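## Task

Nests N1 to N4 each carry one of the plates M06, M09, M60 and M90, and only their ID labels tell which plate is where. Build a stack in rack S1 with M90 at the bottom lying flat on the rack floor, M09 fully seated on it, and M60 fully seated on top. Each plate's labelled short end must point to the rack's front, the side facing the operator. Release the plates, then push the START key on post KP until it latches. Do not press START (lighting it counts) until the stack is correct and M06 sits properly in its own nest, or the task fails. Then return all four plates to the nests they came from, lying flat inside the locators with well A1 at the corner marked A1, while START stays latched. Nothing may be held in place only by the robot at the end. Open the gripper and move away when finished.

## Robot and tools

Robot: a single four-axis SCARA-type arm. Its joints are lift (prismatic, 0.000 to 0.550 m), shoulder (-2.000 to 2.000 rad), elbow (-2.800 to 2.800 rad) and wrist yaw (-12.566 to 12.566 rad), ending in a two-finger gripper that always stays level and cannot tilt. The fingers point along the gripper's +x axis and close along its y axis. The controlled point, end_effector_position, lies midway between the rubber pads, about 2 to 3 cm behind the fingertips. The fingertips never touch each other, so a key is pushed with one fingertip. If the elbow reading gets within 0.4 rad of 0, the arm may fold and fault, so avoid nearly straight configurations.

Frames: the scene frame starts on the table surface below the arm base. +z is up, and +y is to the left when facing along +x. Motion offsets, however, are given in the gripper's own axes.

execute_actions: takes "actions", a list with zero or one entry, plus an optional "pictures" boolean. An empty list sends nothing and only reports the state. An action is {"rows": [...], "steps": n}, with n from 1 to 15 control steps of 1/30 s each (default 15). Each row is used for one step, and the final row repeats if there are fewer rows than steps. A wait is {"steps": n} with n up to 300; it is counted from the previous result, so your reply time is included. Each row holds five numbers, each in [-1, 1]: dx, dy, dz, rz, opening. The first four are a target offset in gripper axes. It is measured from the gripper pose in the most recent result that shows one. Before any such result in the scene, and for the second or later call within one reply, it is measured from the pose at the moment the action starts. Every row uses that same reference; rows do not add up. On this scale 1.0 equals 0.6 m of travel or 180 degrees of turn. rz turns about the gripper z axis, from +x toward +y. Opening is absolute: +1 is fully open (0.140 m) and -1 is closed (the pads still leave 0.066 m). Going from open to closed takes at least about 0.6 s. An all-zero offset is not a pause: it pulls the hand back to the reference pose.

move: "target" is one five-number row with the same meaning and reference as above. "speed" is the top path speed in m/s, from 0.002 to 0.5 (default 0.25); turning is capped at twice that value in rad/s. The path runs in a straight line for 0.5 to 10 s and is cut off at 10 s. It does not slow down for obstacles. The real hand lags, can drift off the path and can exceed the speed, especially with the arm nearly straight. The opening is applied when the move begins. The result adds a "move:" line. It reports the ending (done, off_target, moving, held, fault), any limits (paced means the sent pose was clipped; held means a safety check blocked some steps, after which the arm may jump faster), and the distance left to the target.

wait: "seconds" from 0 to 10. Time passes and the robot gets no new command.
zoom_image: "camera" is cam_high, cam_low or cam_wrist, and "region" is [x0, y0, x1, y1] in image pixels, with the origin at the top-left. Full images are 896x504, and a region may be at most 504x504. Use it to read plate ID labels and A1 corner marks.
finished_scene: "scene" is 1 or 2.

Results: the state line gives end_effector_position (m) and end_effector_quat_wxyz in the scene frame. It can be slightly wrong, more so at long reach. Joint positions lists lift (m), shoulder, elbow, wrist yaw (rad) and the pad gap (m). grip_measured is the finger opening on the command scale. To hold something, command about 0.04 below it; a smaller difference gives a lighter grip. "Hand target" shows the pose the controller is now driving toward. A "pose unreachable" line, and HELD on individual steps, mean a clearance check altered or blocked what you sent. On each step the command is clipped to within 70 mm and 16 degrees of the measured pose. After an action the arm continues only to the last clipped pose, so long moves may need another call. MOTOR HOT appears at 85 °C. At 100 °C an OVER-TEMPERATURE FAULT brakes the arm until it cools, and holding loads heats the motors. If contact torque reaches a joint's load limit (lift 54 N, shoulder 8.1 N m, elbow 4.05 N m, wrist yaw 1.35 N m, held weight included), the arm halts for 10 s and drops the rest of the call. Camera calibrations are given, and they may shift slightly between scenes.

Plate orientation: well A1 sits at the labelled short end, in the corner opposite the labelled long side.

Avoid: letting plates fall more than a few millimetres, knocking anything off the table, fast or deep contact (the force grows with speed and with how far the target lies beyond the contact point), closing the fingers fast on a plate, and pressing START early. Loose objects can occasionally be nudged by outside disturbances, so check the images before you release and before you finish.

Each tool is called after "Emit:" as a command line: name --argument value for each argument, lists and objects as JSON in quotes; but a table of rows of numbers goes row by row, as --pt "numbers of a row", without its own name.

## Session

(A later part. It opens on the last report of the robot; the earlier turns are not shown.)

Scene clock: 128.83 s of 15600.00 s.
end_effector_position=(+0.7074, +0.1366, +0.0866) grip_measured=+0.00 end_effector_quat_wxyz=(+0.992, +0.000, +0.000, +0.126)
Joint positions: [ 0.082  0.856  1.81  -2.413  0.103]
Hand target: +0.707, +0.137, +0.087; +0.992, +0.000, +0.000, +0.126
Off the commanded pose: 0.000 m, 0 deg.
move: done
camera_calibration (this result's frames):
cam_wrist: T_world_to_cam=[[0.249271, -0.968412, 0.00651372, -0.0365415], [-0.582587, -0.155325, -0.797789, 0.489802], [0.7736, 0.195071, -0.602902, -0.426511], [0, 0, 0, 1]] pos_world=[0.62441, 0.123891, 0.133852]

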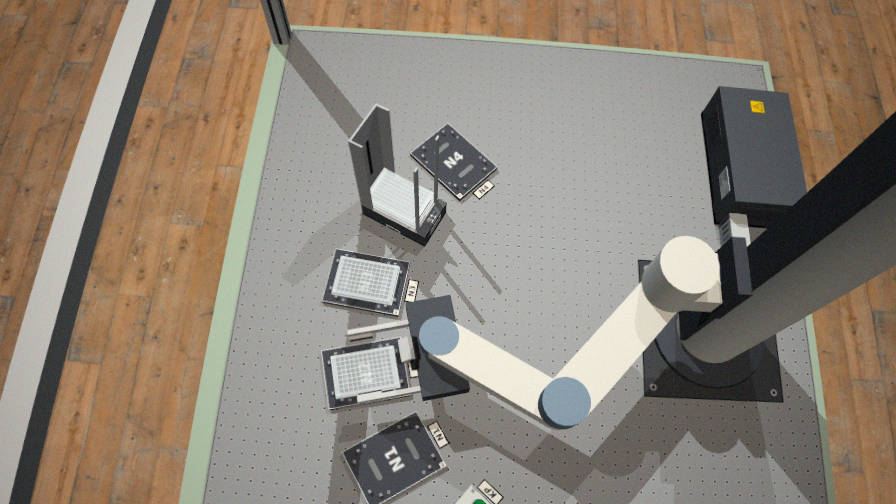

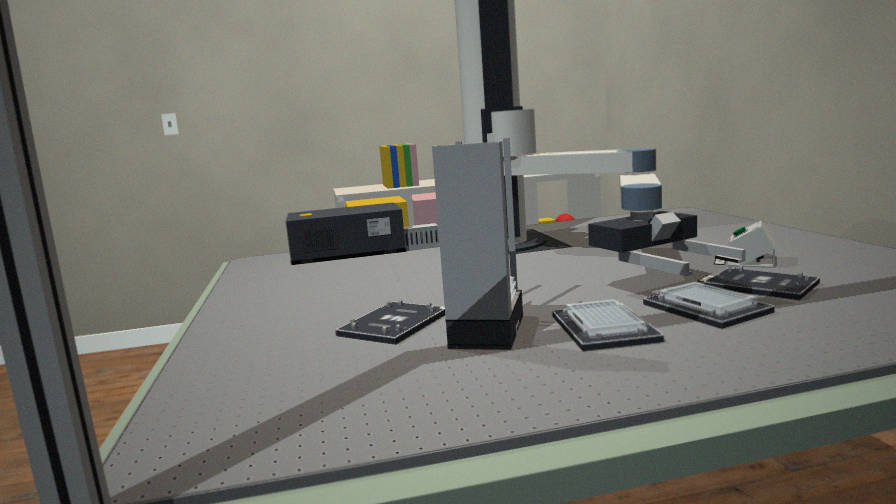

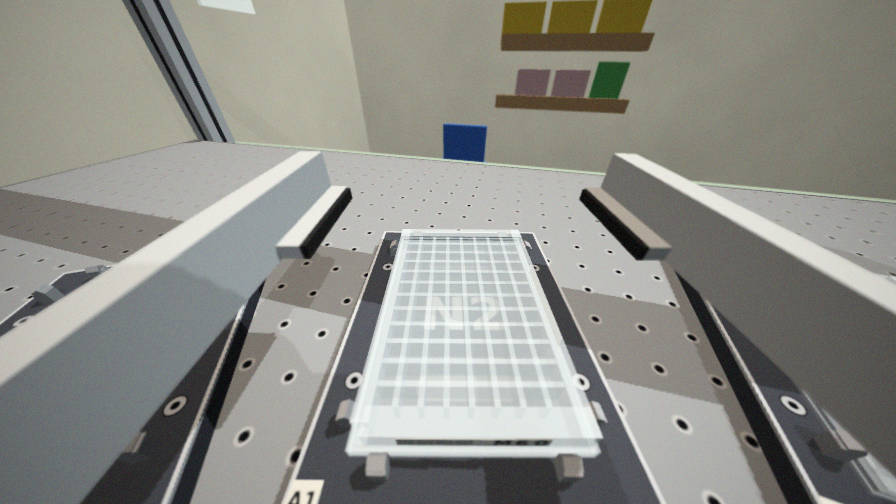

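Emit:
move --target '[0,-0.0007,-0.087,-0.002,0]' --speed 0.1

Emit:
move --target '[0,0,0,0,-0.62]'

Emit:
move --target '[0,0,0.5,0,-0.62]' --speed 0.3

Scene clock: 133.40 s of 15600.00 s.
end_effector_position=(+0.7075, +0.1361, +0.0344) grip_measured=+0.00 end_effector_quat_wxyz=(+0.992, +0.000, +0.000, +0.123)
Joint positions: [ 0.029  0.857  1.81  -2.42   0.103]
Hand target: +0.708, +0.136, +0.034; +0.992, +0.000, +0.000, +0.123
Off the commanded pose: 0.000 m, 0 deg.
After step 90, 0.77 s passed at rest.
move: done
camera_calibration (this result's frames):
cam_wrist: T_world_to_cam=[[0.243176, -0.96996, 0.00651372, -0.0321788], [-0.583552, -0.151658, -0.797789, 0.448285], [0.774811, 0.190202, -0.602902, -0.45821], [0, 0, 0, 1]] pos_world=[0.624449, 0.123926, 0.0815903]

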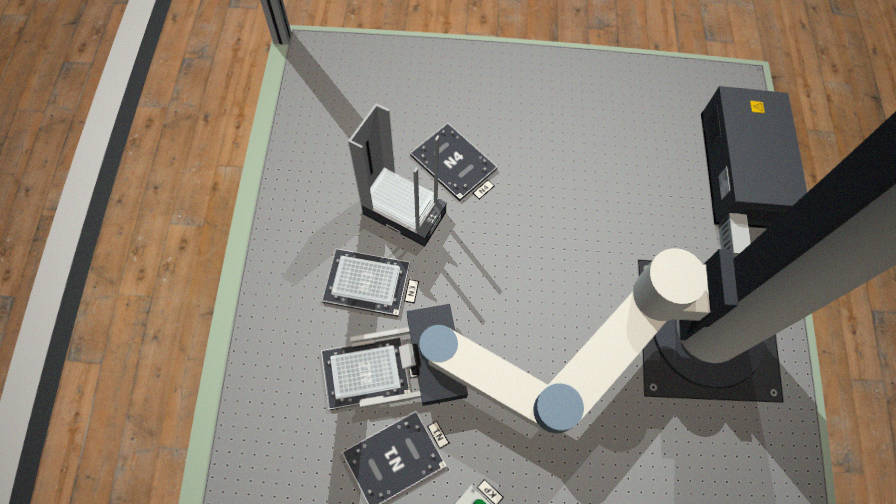

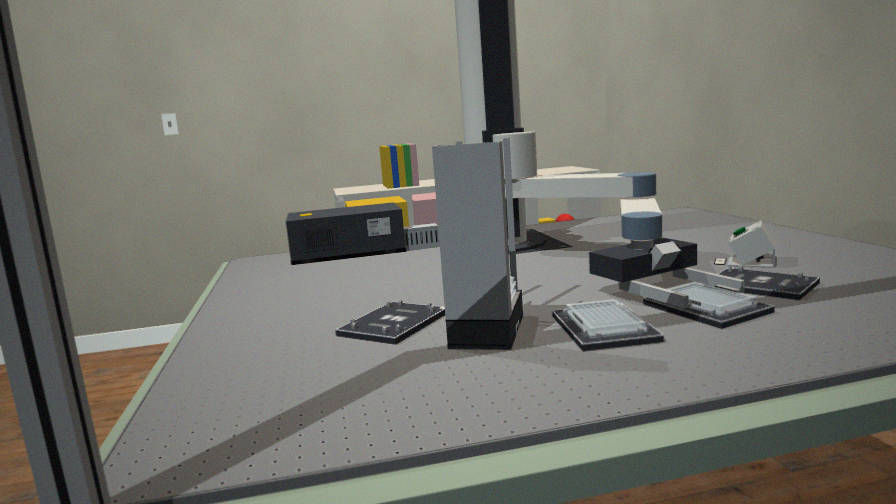

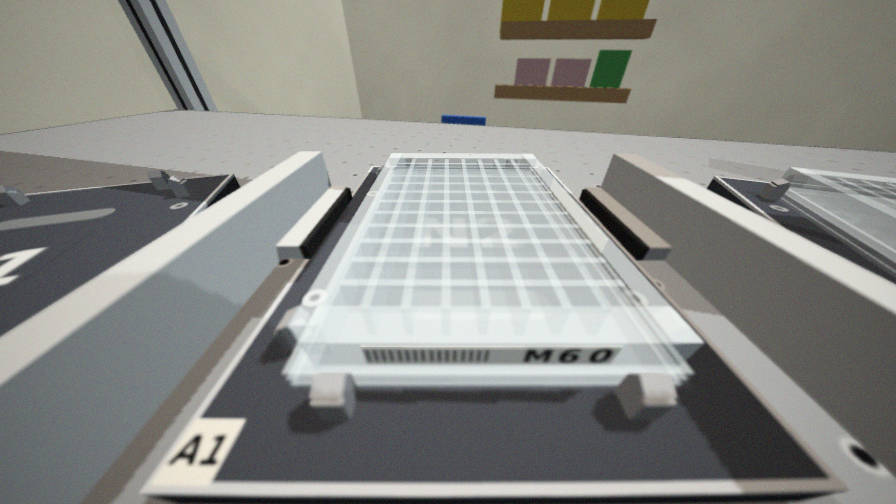

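Scene clock: 133.90 s of 15600.00 s.
end_effector_position=(+0.7075, +0.1361, +0.0344) grip_measured=-0.57 end_effector_quat_wxyz=(+0.992, +0.000, +0.000, +0.123)
Joint positions: [ 0.029  0.857  1.81  -2.42   0.082]
Hand target: +0.708, +0.136, +0.034; +0.992, +0.000, +0.000, +0.123
Off the commanded pose: 0.000 m, 0 deg.
move: done
camera_calibration (this result's frames):
cam_wrist: T_world_to_cam=[[0.243146, -0.969968, 0.00651372, -0.0321697], [-0.583557, -0.15164, -0.797789, 0.448285], [0.774817, 0.190178, -0.602902, -0.45821], [0, 0, 0, 1]] pos_world=[0.62445, 0.123916, 0.0815906]

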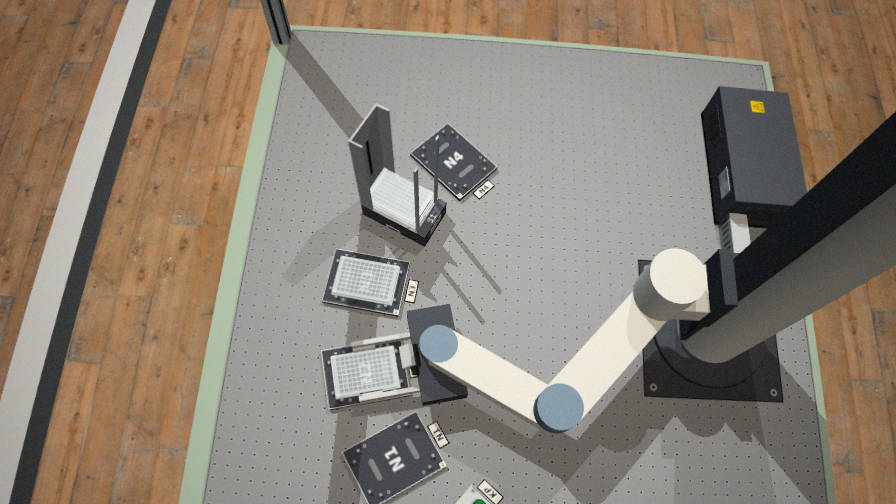

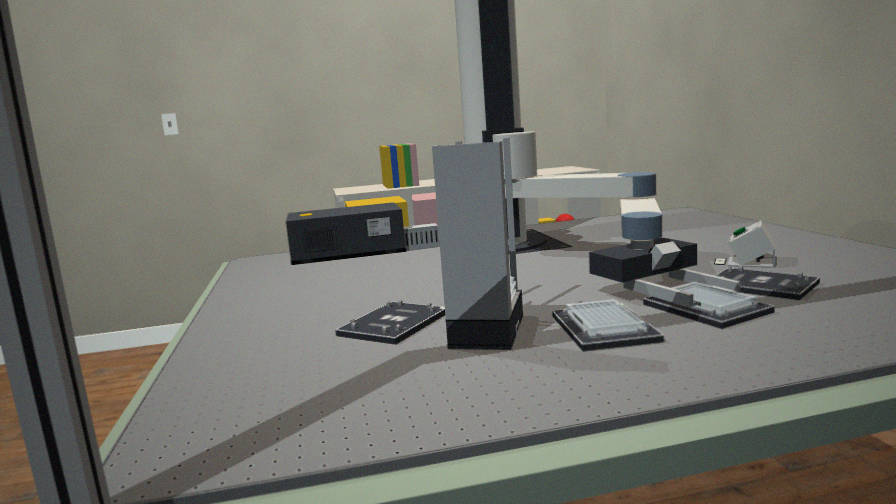

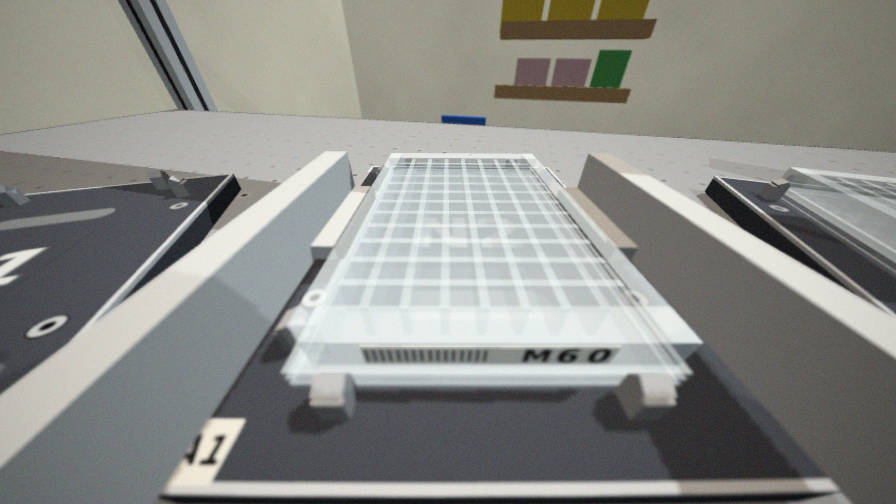

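Scene clock: 135.37 s of 15600.00 s.
end_effector_position=(+0.7075, +0.1361, +0.3344) grip_measured=-0.57 end_effector_quat_wxyz=(+0.992, +0.000, +0.000, +0.123)
Joint positions: [ 0.329  0.857  1.81  -2.42   0.082]
Hand target: +0.708, +0.136, +0.334; +0.992, +0.000, +0.000, +0.123
Off the commanded pose: 0.000 m, 0 deg.
move: done
camera_calibration (this result's frames):
cam_wrist: T_world_to_cam=[[0.243164, -0.969963, 0.00651372, -0.0341295], [-0.583554, -0.151651, -0.797789, 0.687663], [0.774814, 0.190192, -0.602902, -0.277313], [0, 0, 0, 1]] pos_world=[0.624453, 0.123923, 0.38164]

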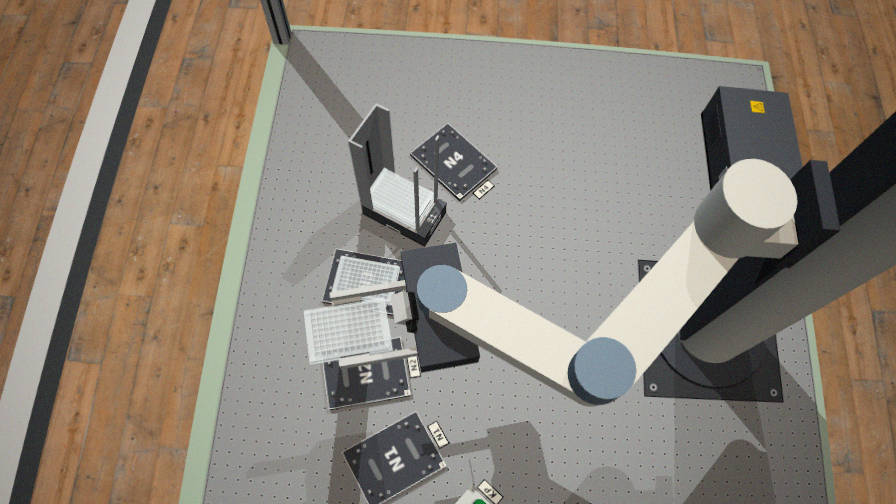

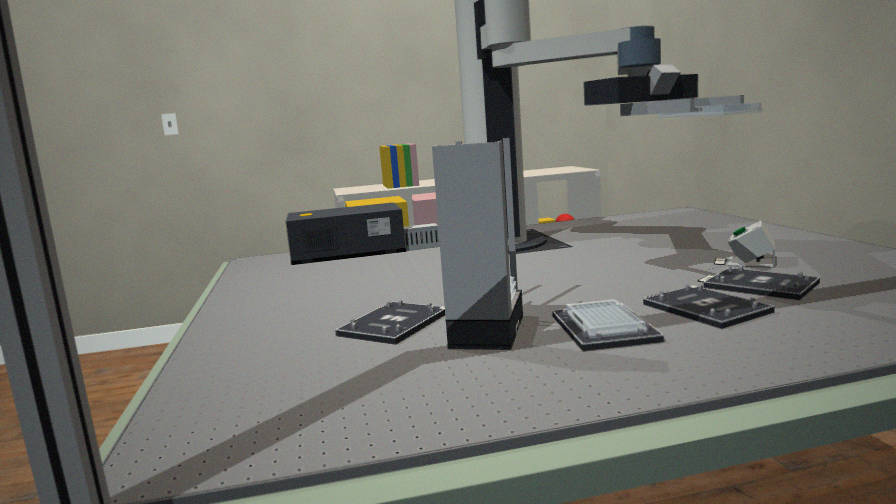

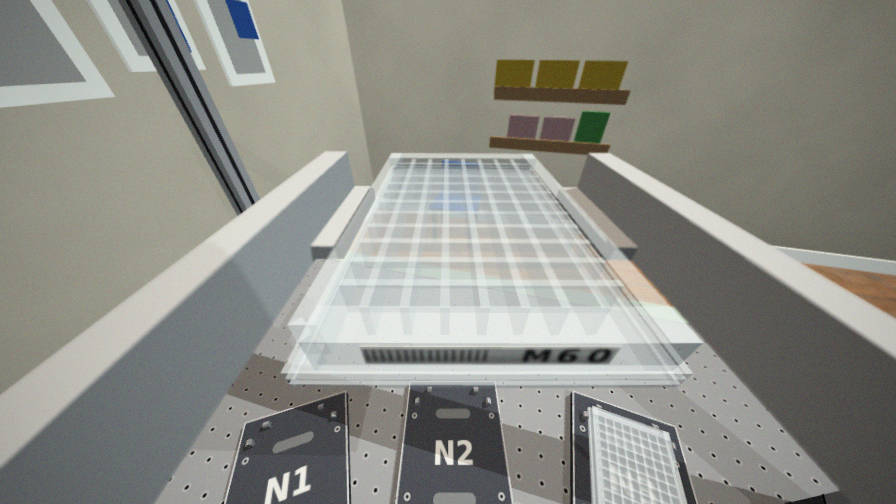

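Emit:
move --target '[-0.2077,-0.5698,0,-0.2198,-0.62]' --speed 0.35

Emit:
move --target '[0,0,-0.024,0,-0.62]' --speed 0.02

Scene clock: 140.60 s of 15600.00 s.
end_effector_position=(+0.6702, -0.2260, +0.3344) grip_measured=-0.57 end_effector_quat_wxyz=(+0.975, +0.000, +0.000, -0.220)
Joint positions: [ 0.329  0.197  1.777 -2.418  0.082]
Hand target: +0.670, -0.226, +0.334; +0.975, +0.000, +0.000, -0.220
Off the commanded pose: 0.000 m, 0 deg.
After step 90, 0.70 s passed at rest.
move: done
camera_calibration (this result's frames):
cam_wrist: T_world_to_cam=[[-0.430421, -0.902605, 0.00651372, 0.0903999], [-0.546442, 0.254822, -0.797789, 0.677947], [0.718428, -0.346945, -0.602902, -0.263115], [0, 0, 0, 1]] pos_world=[0.598398, -0.182447, 0.381637]

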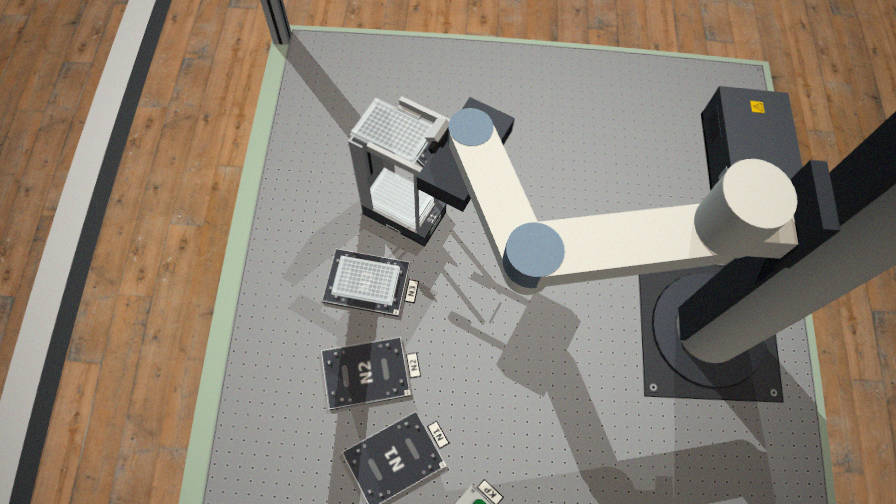

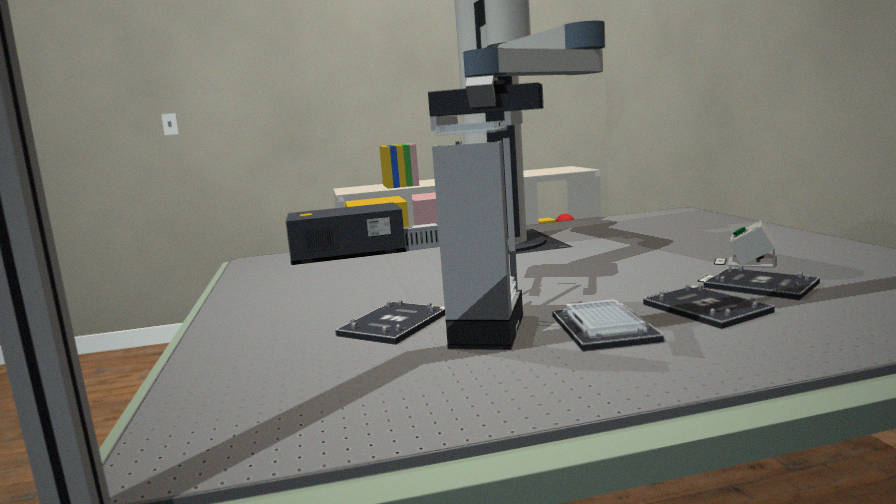

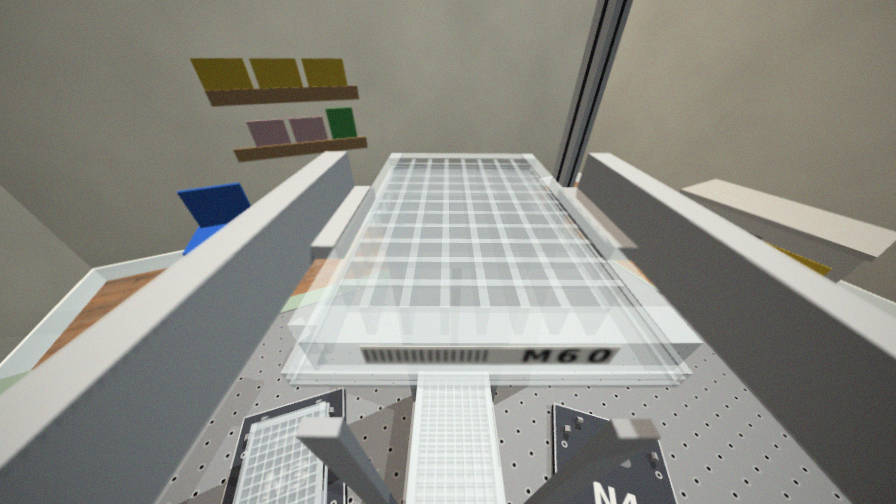

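Scene clock: 141.53 s of 15600.00 s.
end_effector_position=(+0.6702, -0.2260, +0.3201) grip_measured=-0.57 end_effector_quat_wxyz=(+0.975, +0.000, +0.000, -0.220)
Joint positions: [ 0.315  0.197  1.777 -2.418  0.082]
Hand target: +0.670, -0.226, +0.320; +0.975, +0.000, +0.000, -0.220
Off the commanded pose: 0.000 m, 0 deg.
move: done
camera_calibration (this result's frames):
cam_wrist: T_world_to_cam=[[-0.43038, -0.902624, 0.00651372, 0.090435], [-0.546454, 0.254797, -0.797789, 0.666503], [0.718444, -0.346912, -0.602902, -0.271729], [0, 0, 0, 1]] pos_world=[0.598356, -0.18246, 0.367314]

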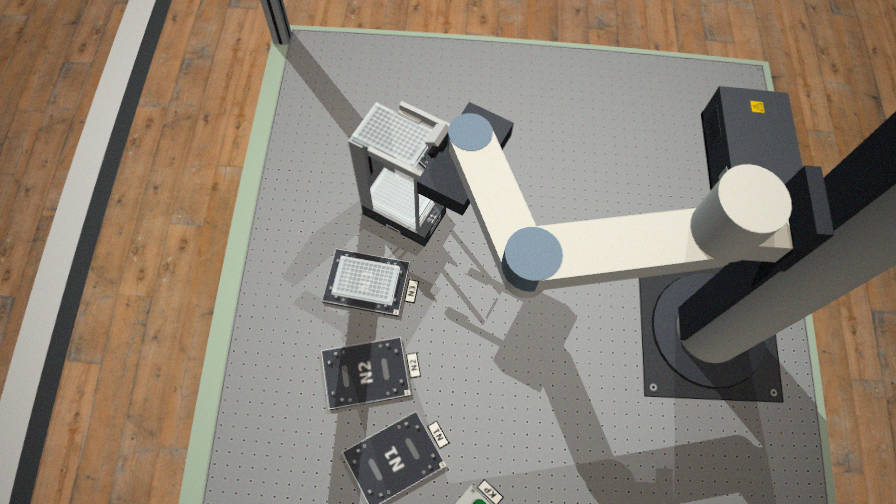

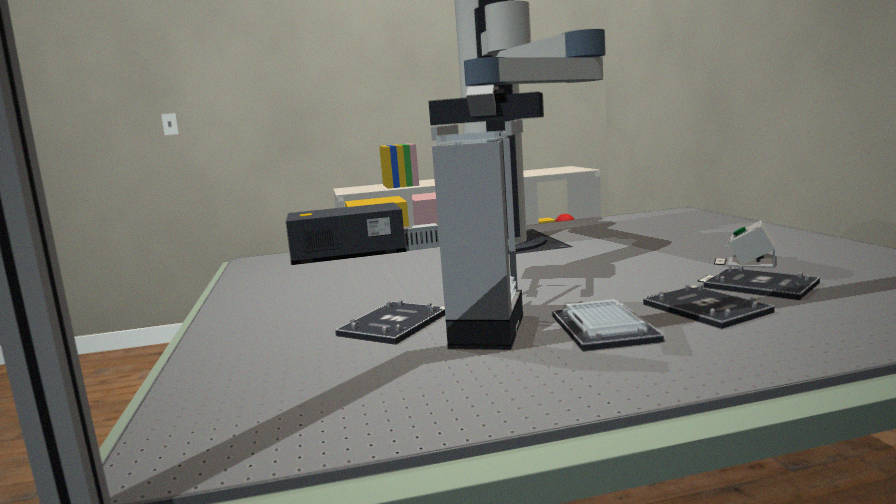

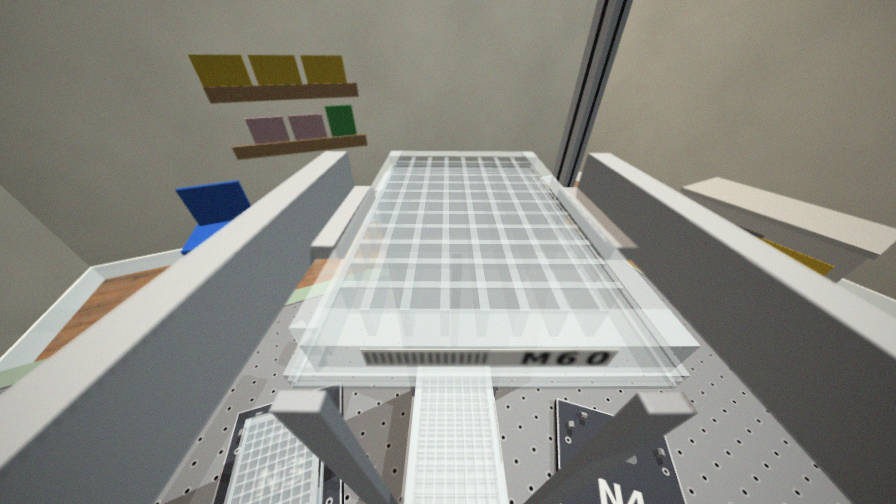

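Emit:
move --target '[-0.0014,0.0003,0.002,0,-0.62]' --speed 0.02

Emit:
move --target '[0,0,-0.02,0,-0.62]' --speed 0.012

Emit:
zoom_image --camera "cam_high" --region '[310,240,430,330]'

Scene clock: 146.10 s of 15600.00 s.
end_effector_position=(+0.6695, -0.2256, +0.3212) grip_measured=-0.57 end_effector_quat_wxyz=(+0.975, +0.000, +0.000, -0.220)
Joint positions: [ 0.316  0.2    1.772 -2.416  0.082]
Hand target: +0.669, -0.225, +0.321; +0.975, +0.000, +0.000, -0.220
Off the commanded pose: 0.000 m, 0 deg.
After step 90, 0.87 s passed at rest.
move: done
camera_calibration (this result's frames):
cam_wrist: T_world_to_cam=[[-0.430627, -0.902507, 0.00651372, 0.0907125], [-0.546384, 0.254947, -0.797789, 0.666902], [0.718349, -0.347108, -0.602902, -0.27037], [0, 0, 0, 1]] pos_world=[0.597668, -0.182003, 0.368449]

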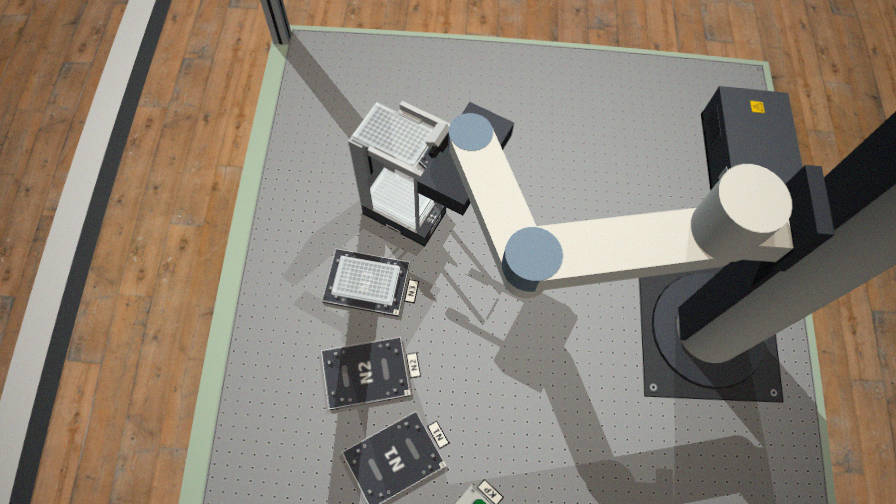

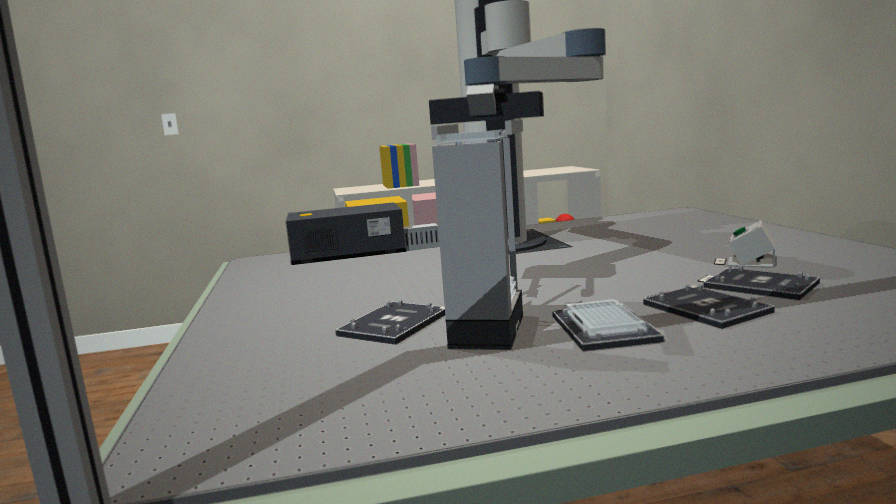

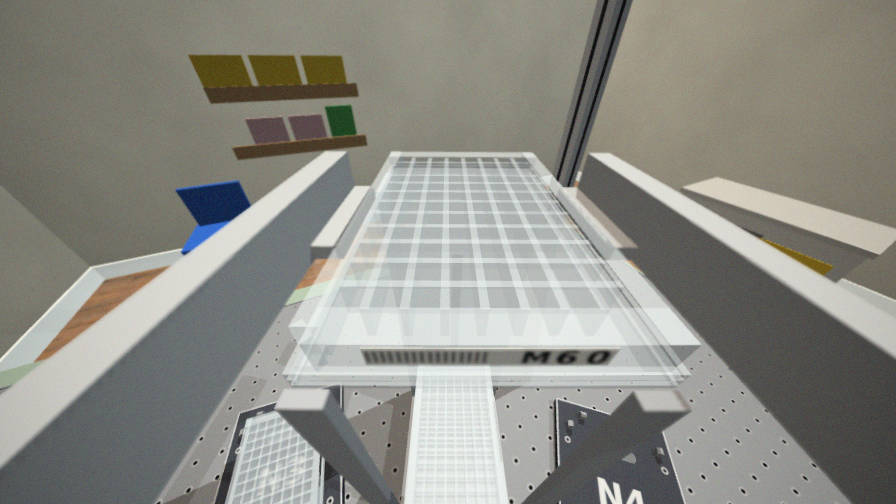

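Scene clock: 147.33 s of 15600.00 s.
end_effector_position=(+0.6695, -0.2256, +0.3092) grip_measured=-0.57 end_effector_quat_wxyz=(+0.975, +0.000, +0.000, -0.220)
Joint positions: [ 0.304  0.2    1.772 -2.416  0.082]
Hand target: +0.669, -0.226, +0.309; +0.975, +0.000, +0.000, -0.220
Off the commanded pose: 0.000 m, 0 deg.
move: done
camera_calibration (this result's frames):
cam_wrist: T_world_to_cam=[[-0.430635, -0.902503, 0.00651372, 0.0907917], [-0.546382, 0.254952, -0.797789, 0.657317], [0.718346, -0.347115, -0.602902, -0.277613], [0, 0, 0, 1]] pos_world=[0.597666, -0.182008, 0.356435]

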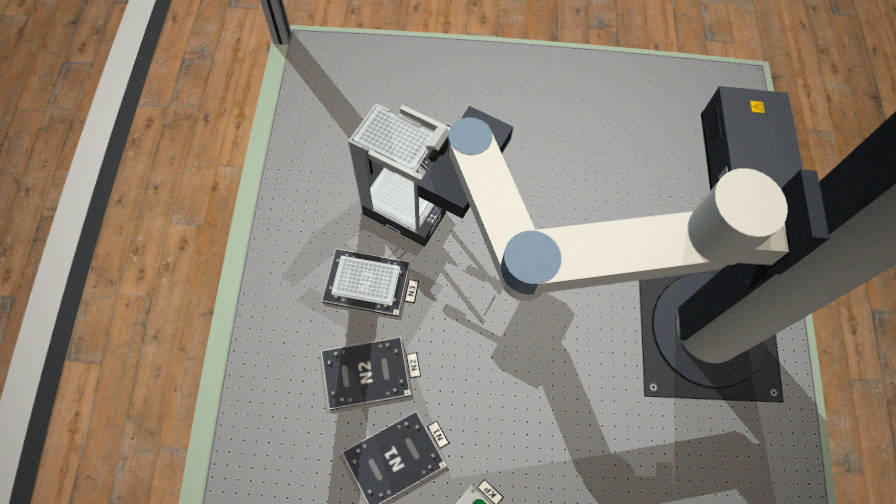

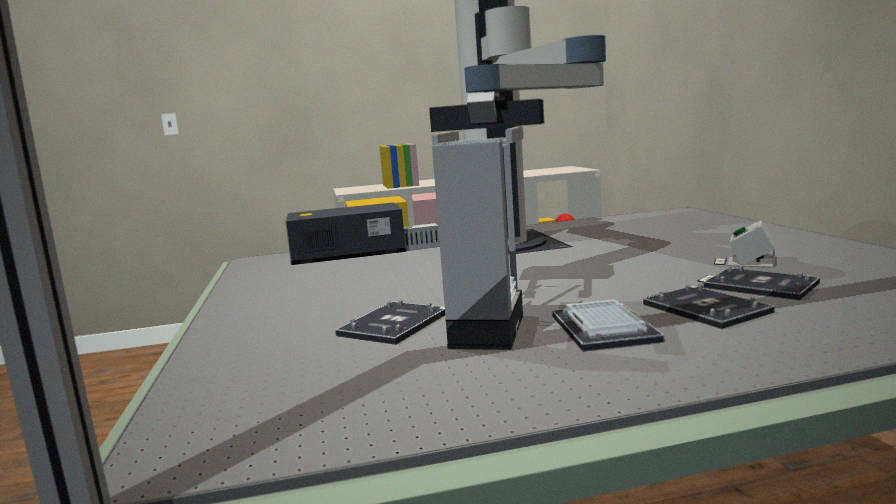

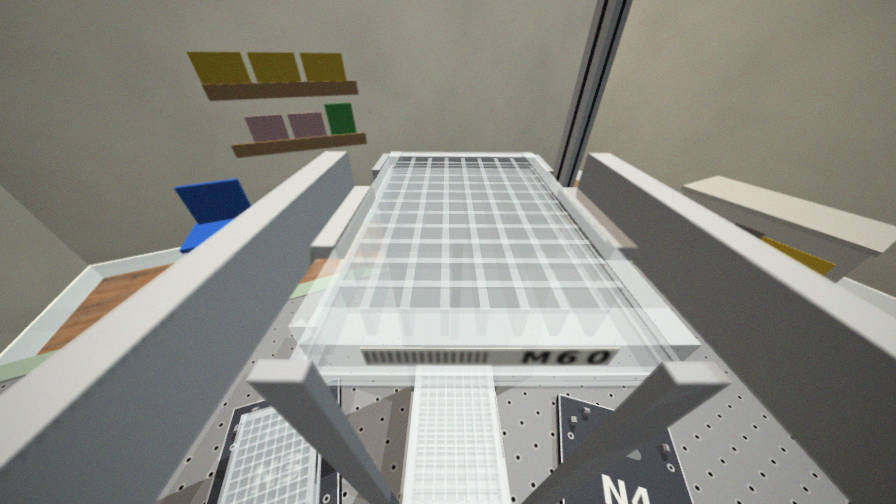

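Region (310, 240, 430, 330) of cam_high's 896x504 image, scaled by 4.200, with more detail than that image has; it fills the top 378 rows of this view, and the rest is white.

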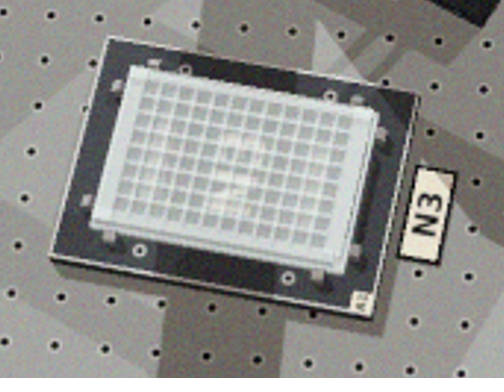

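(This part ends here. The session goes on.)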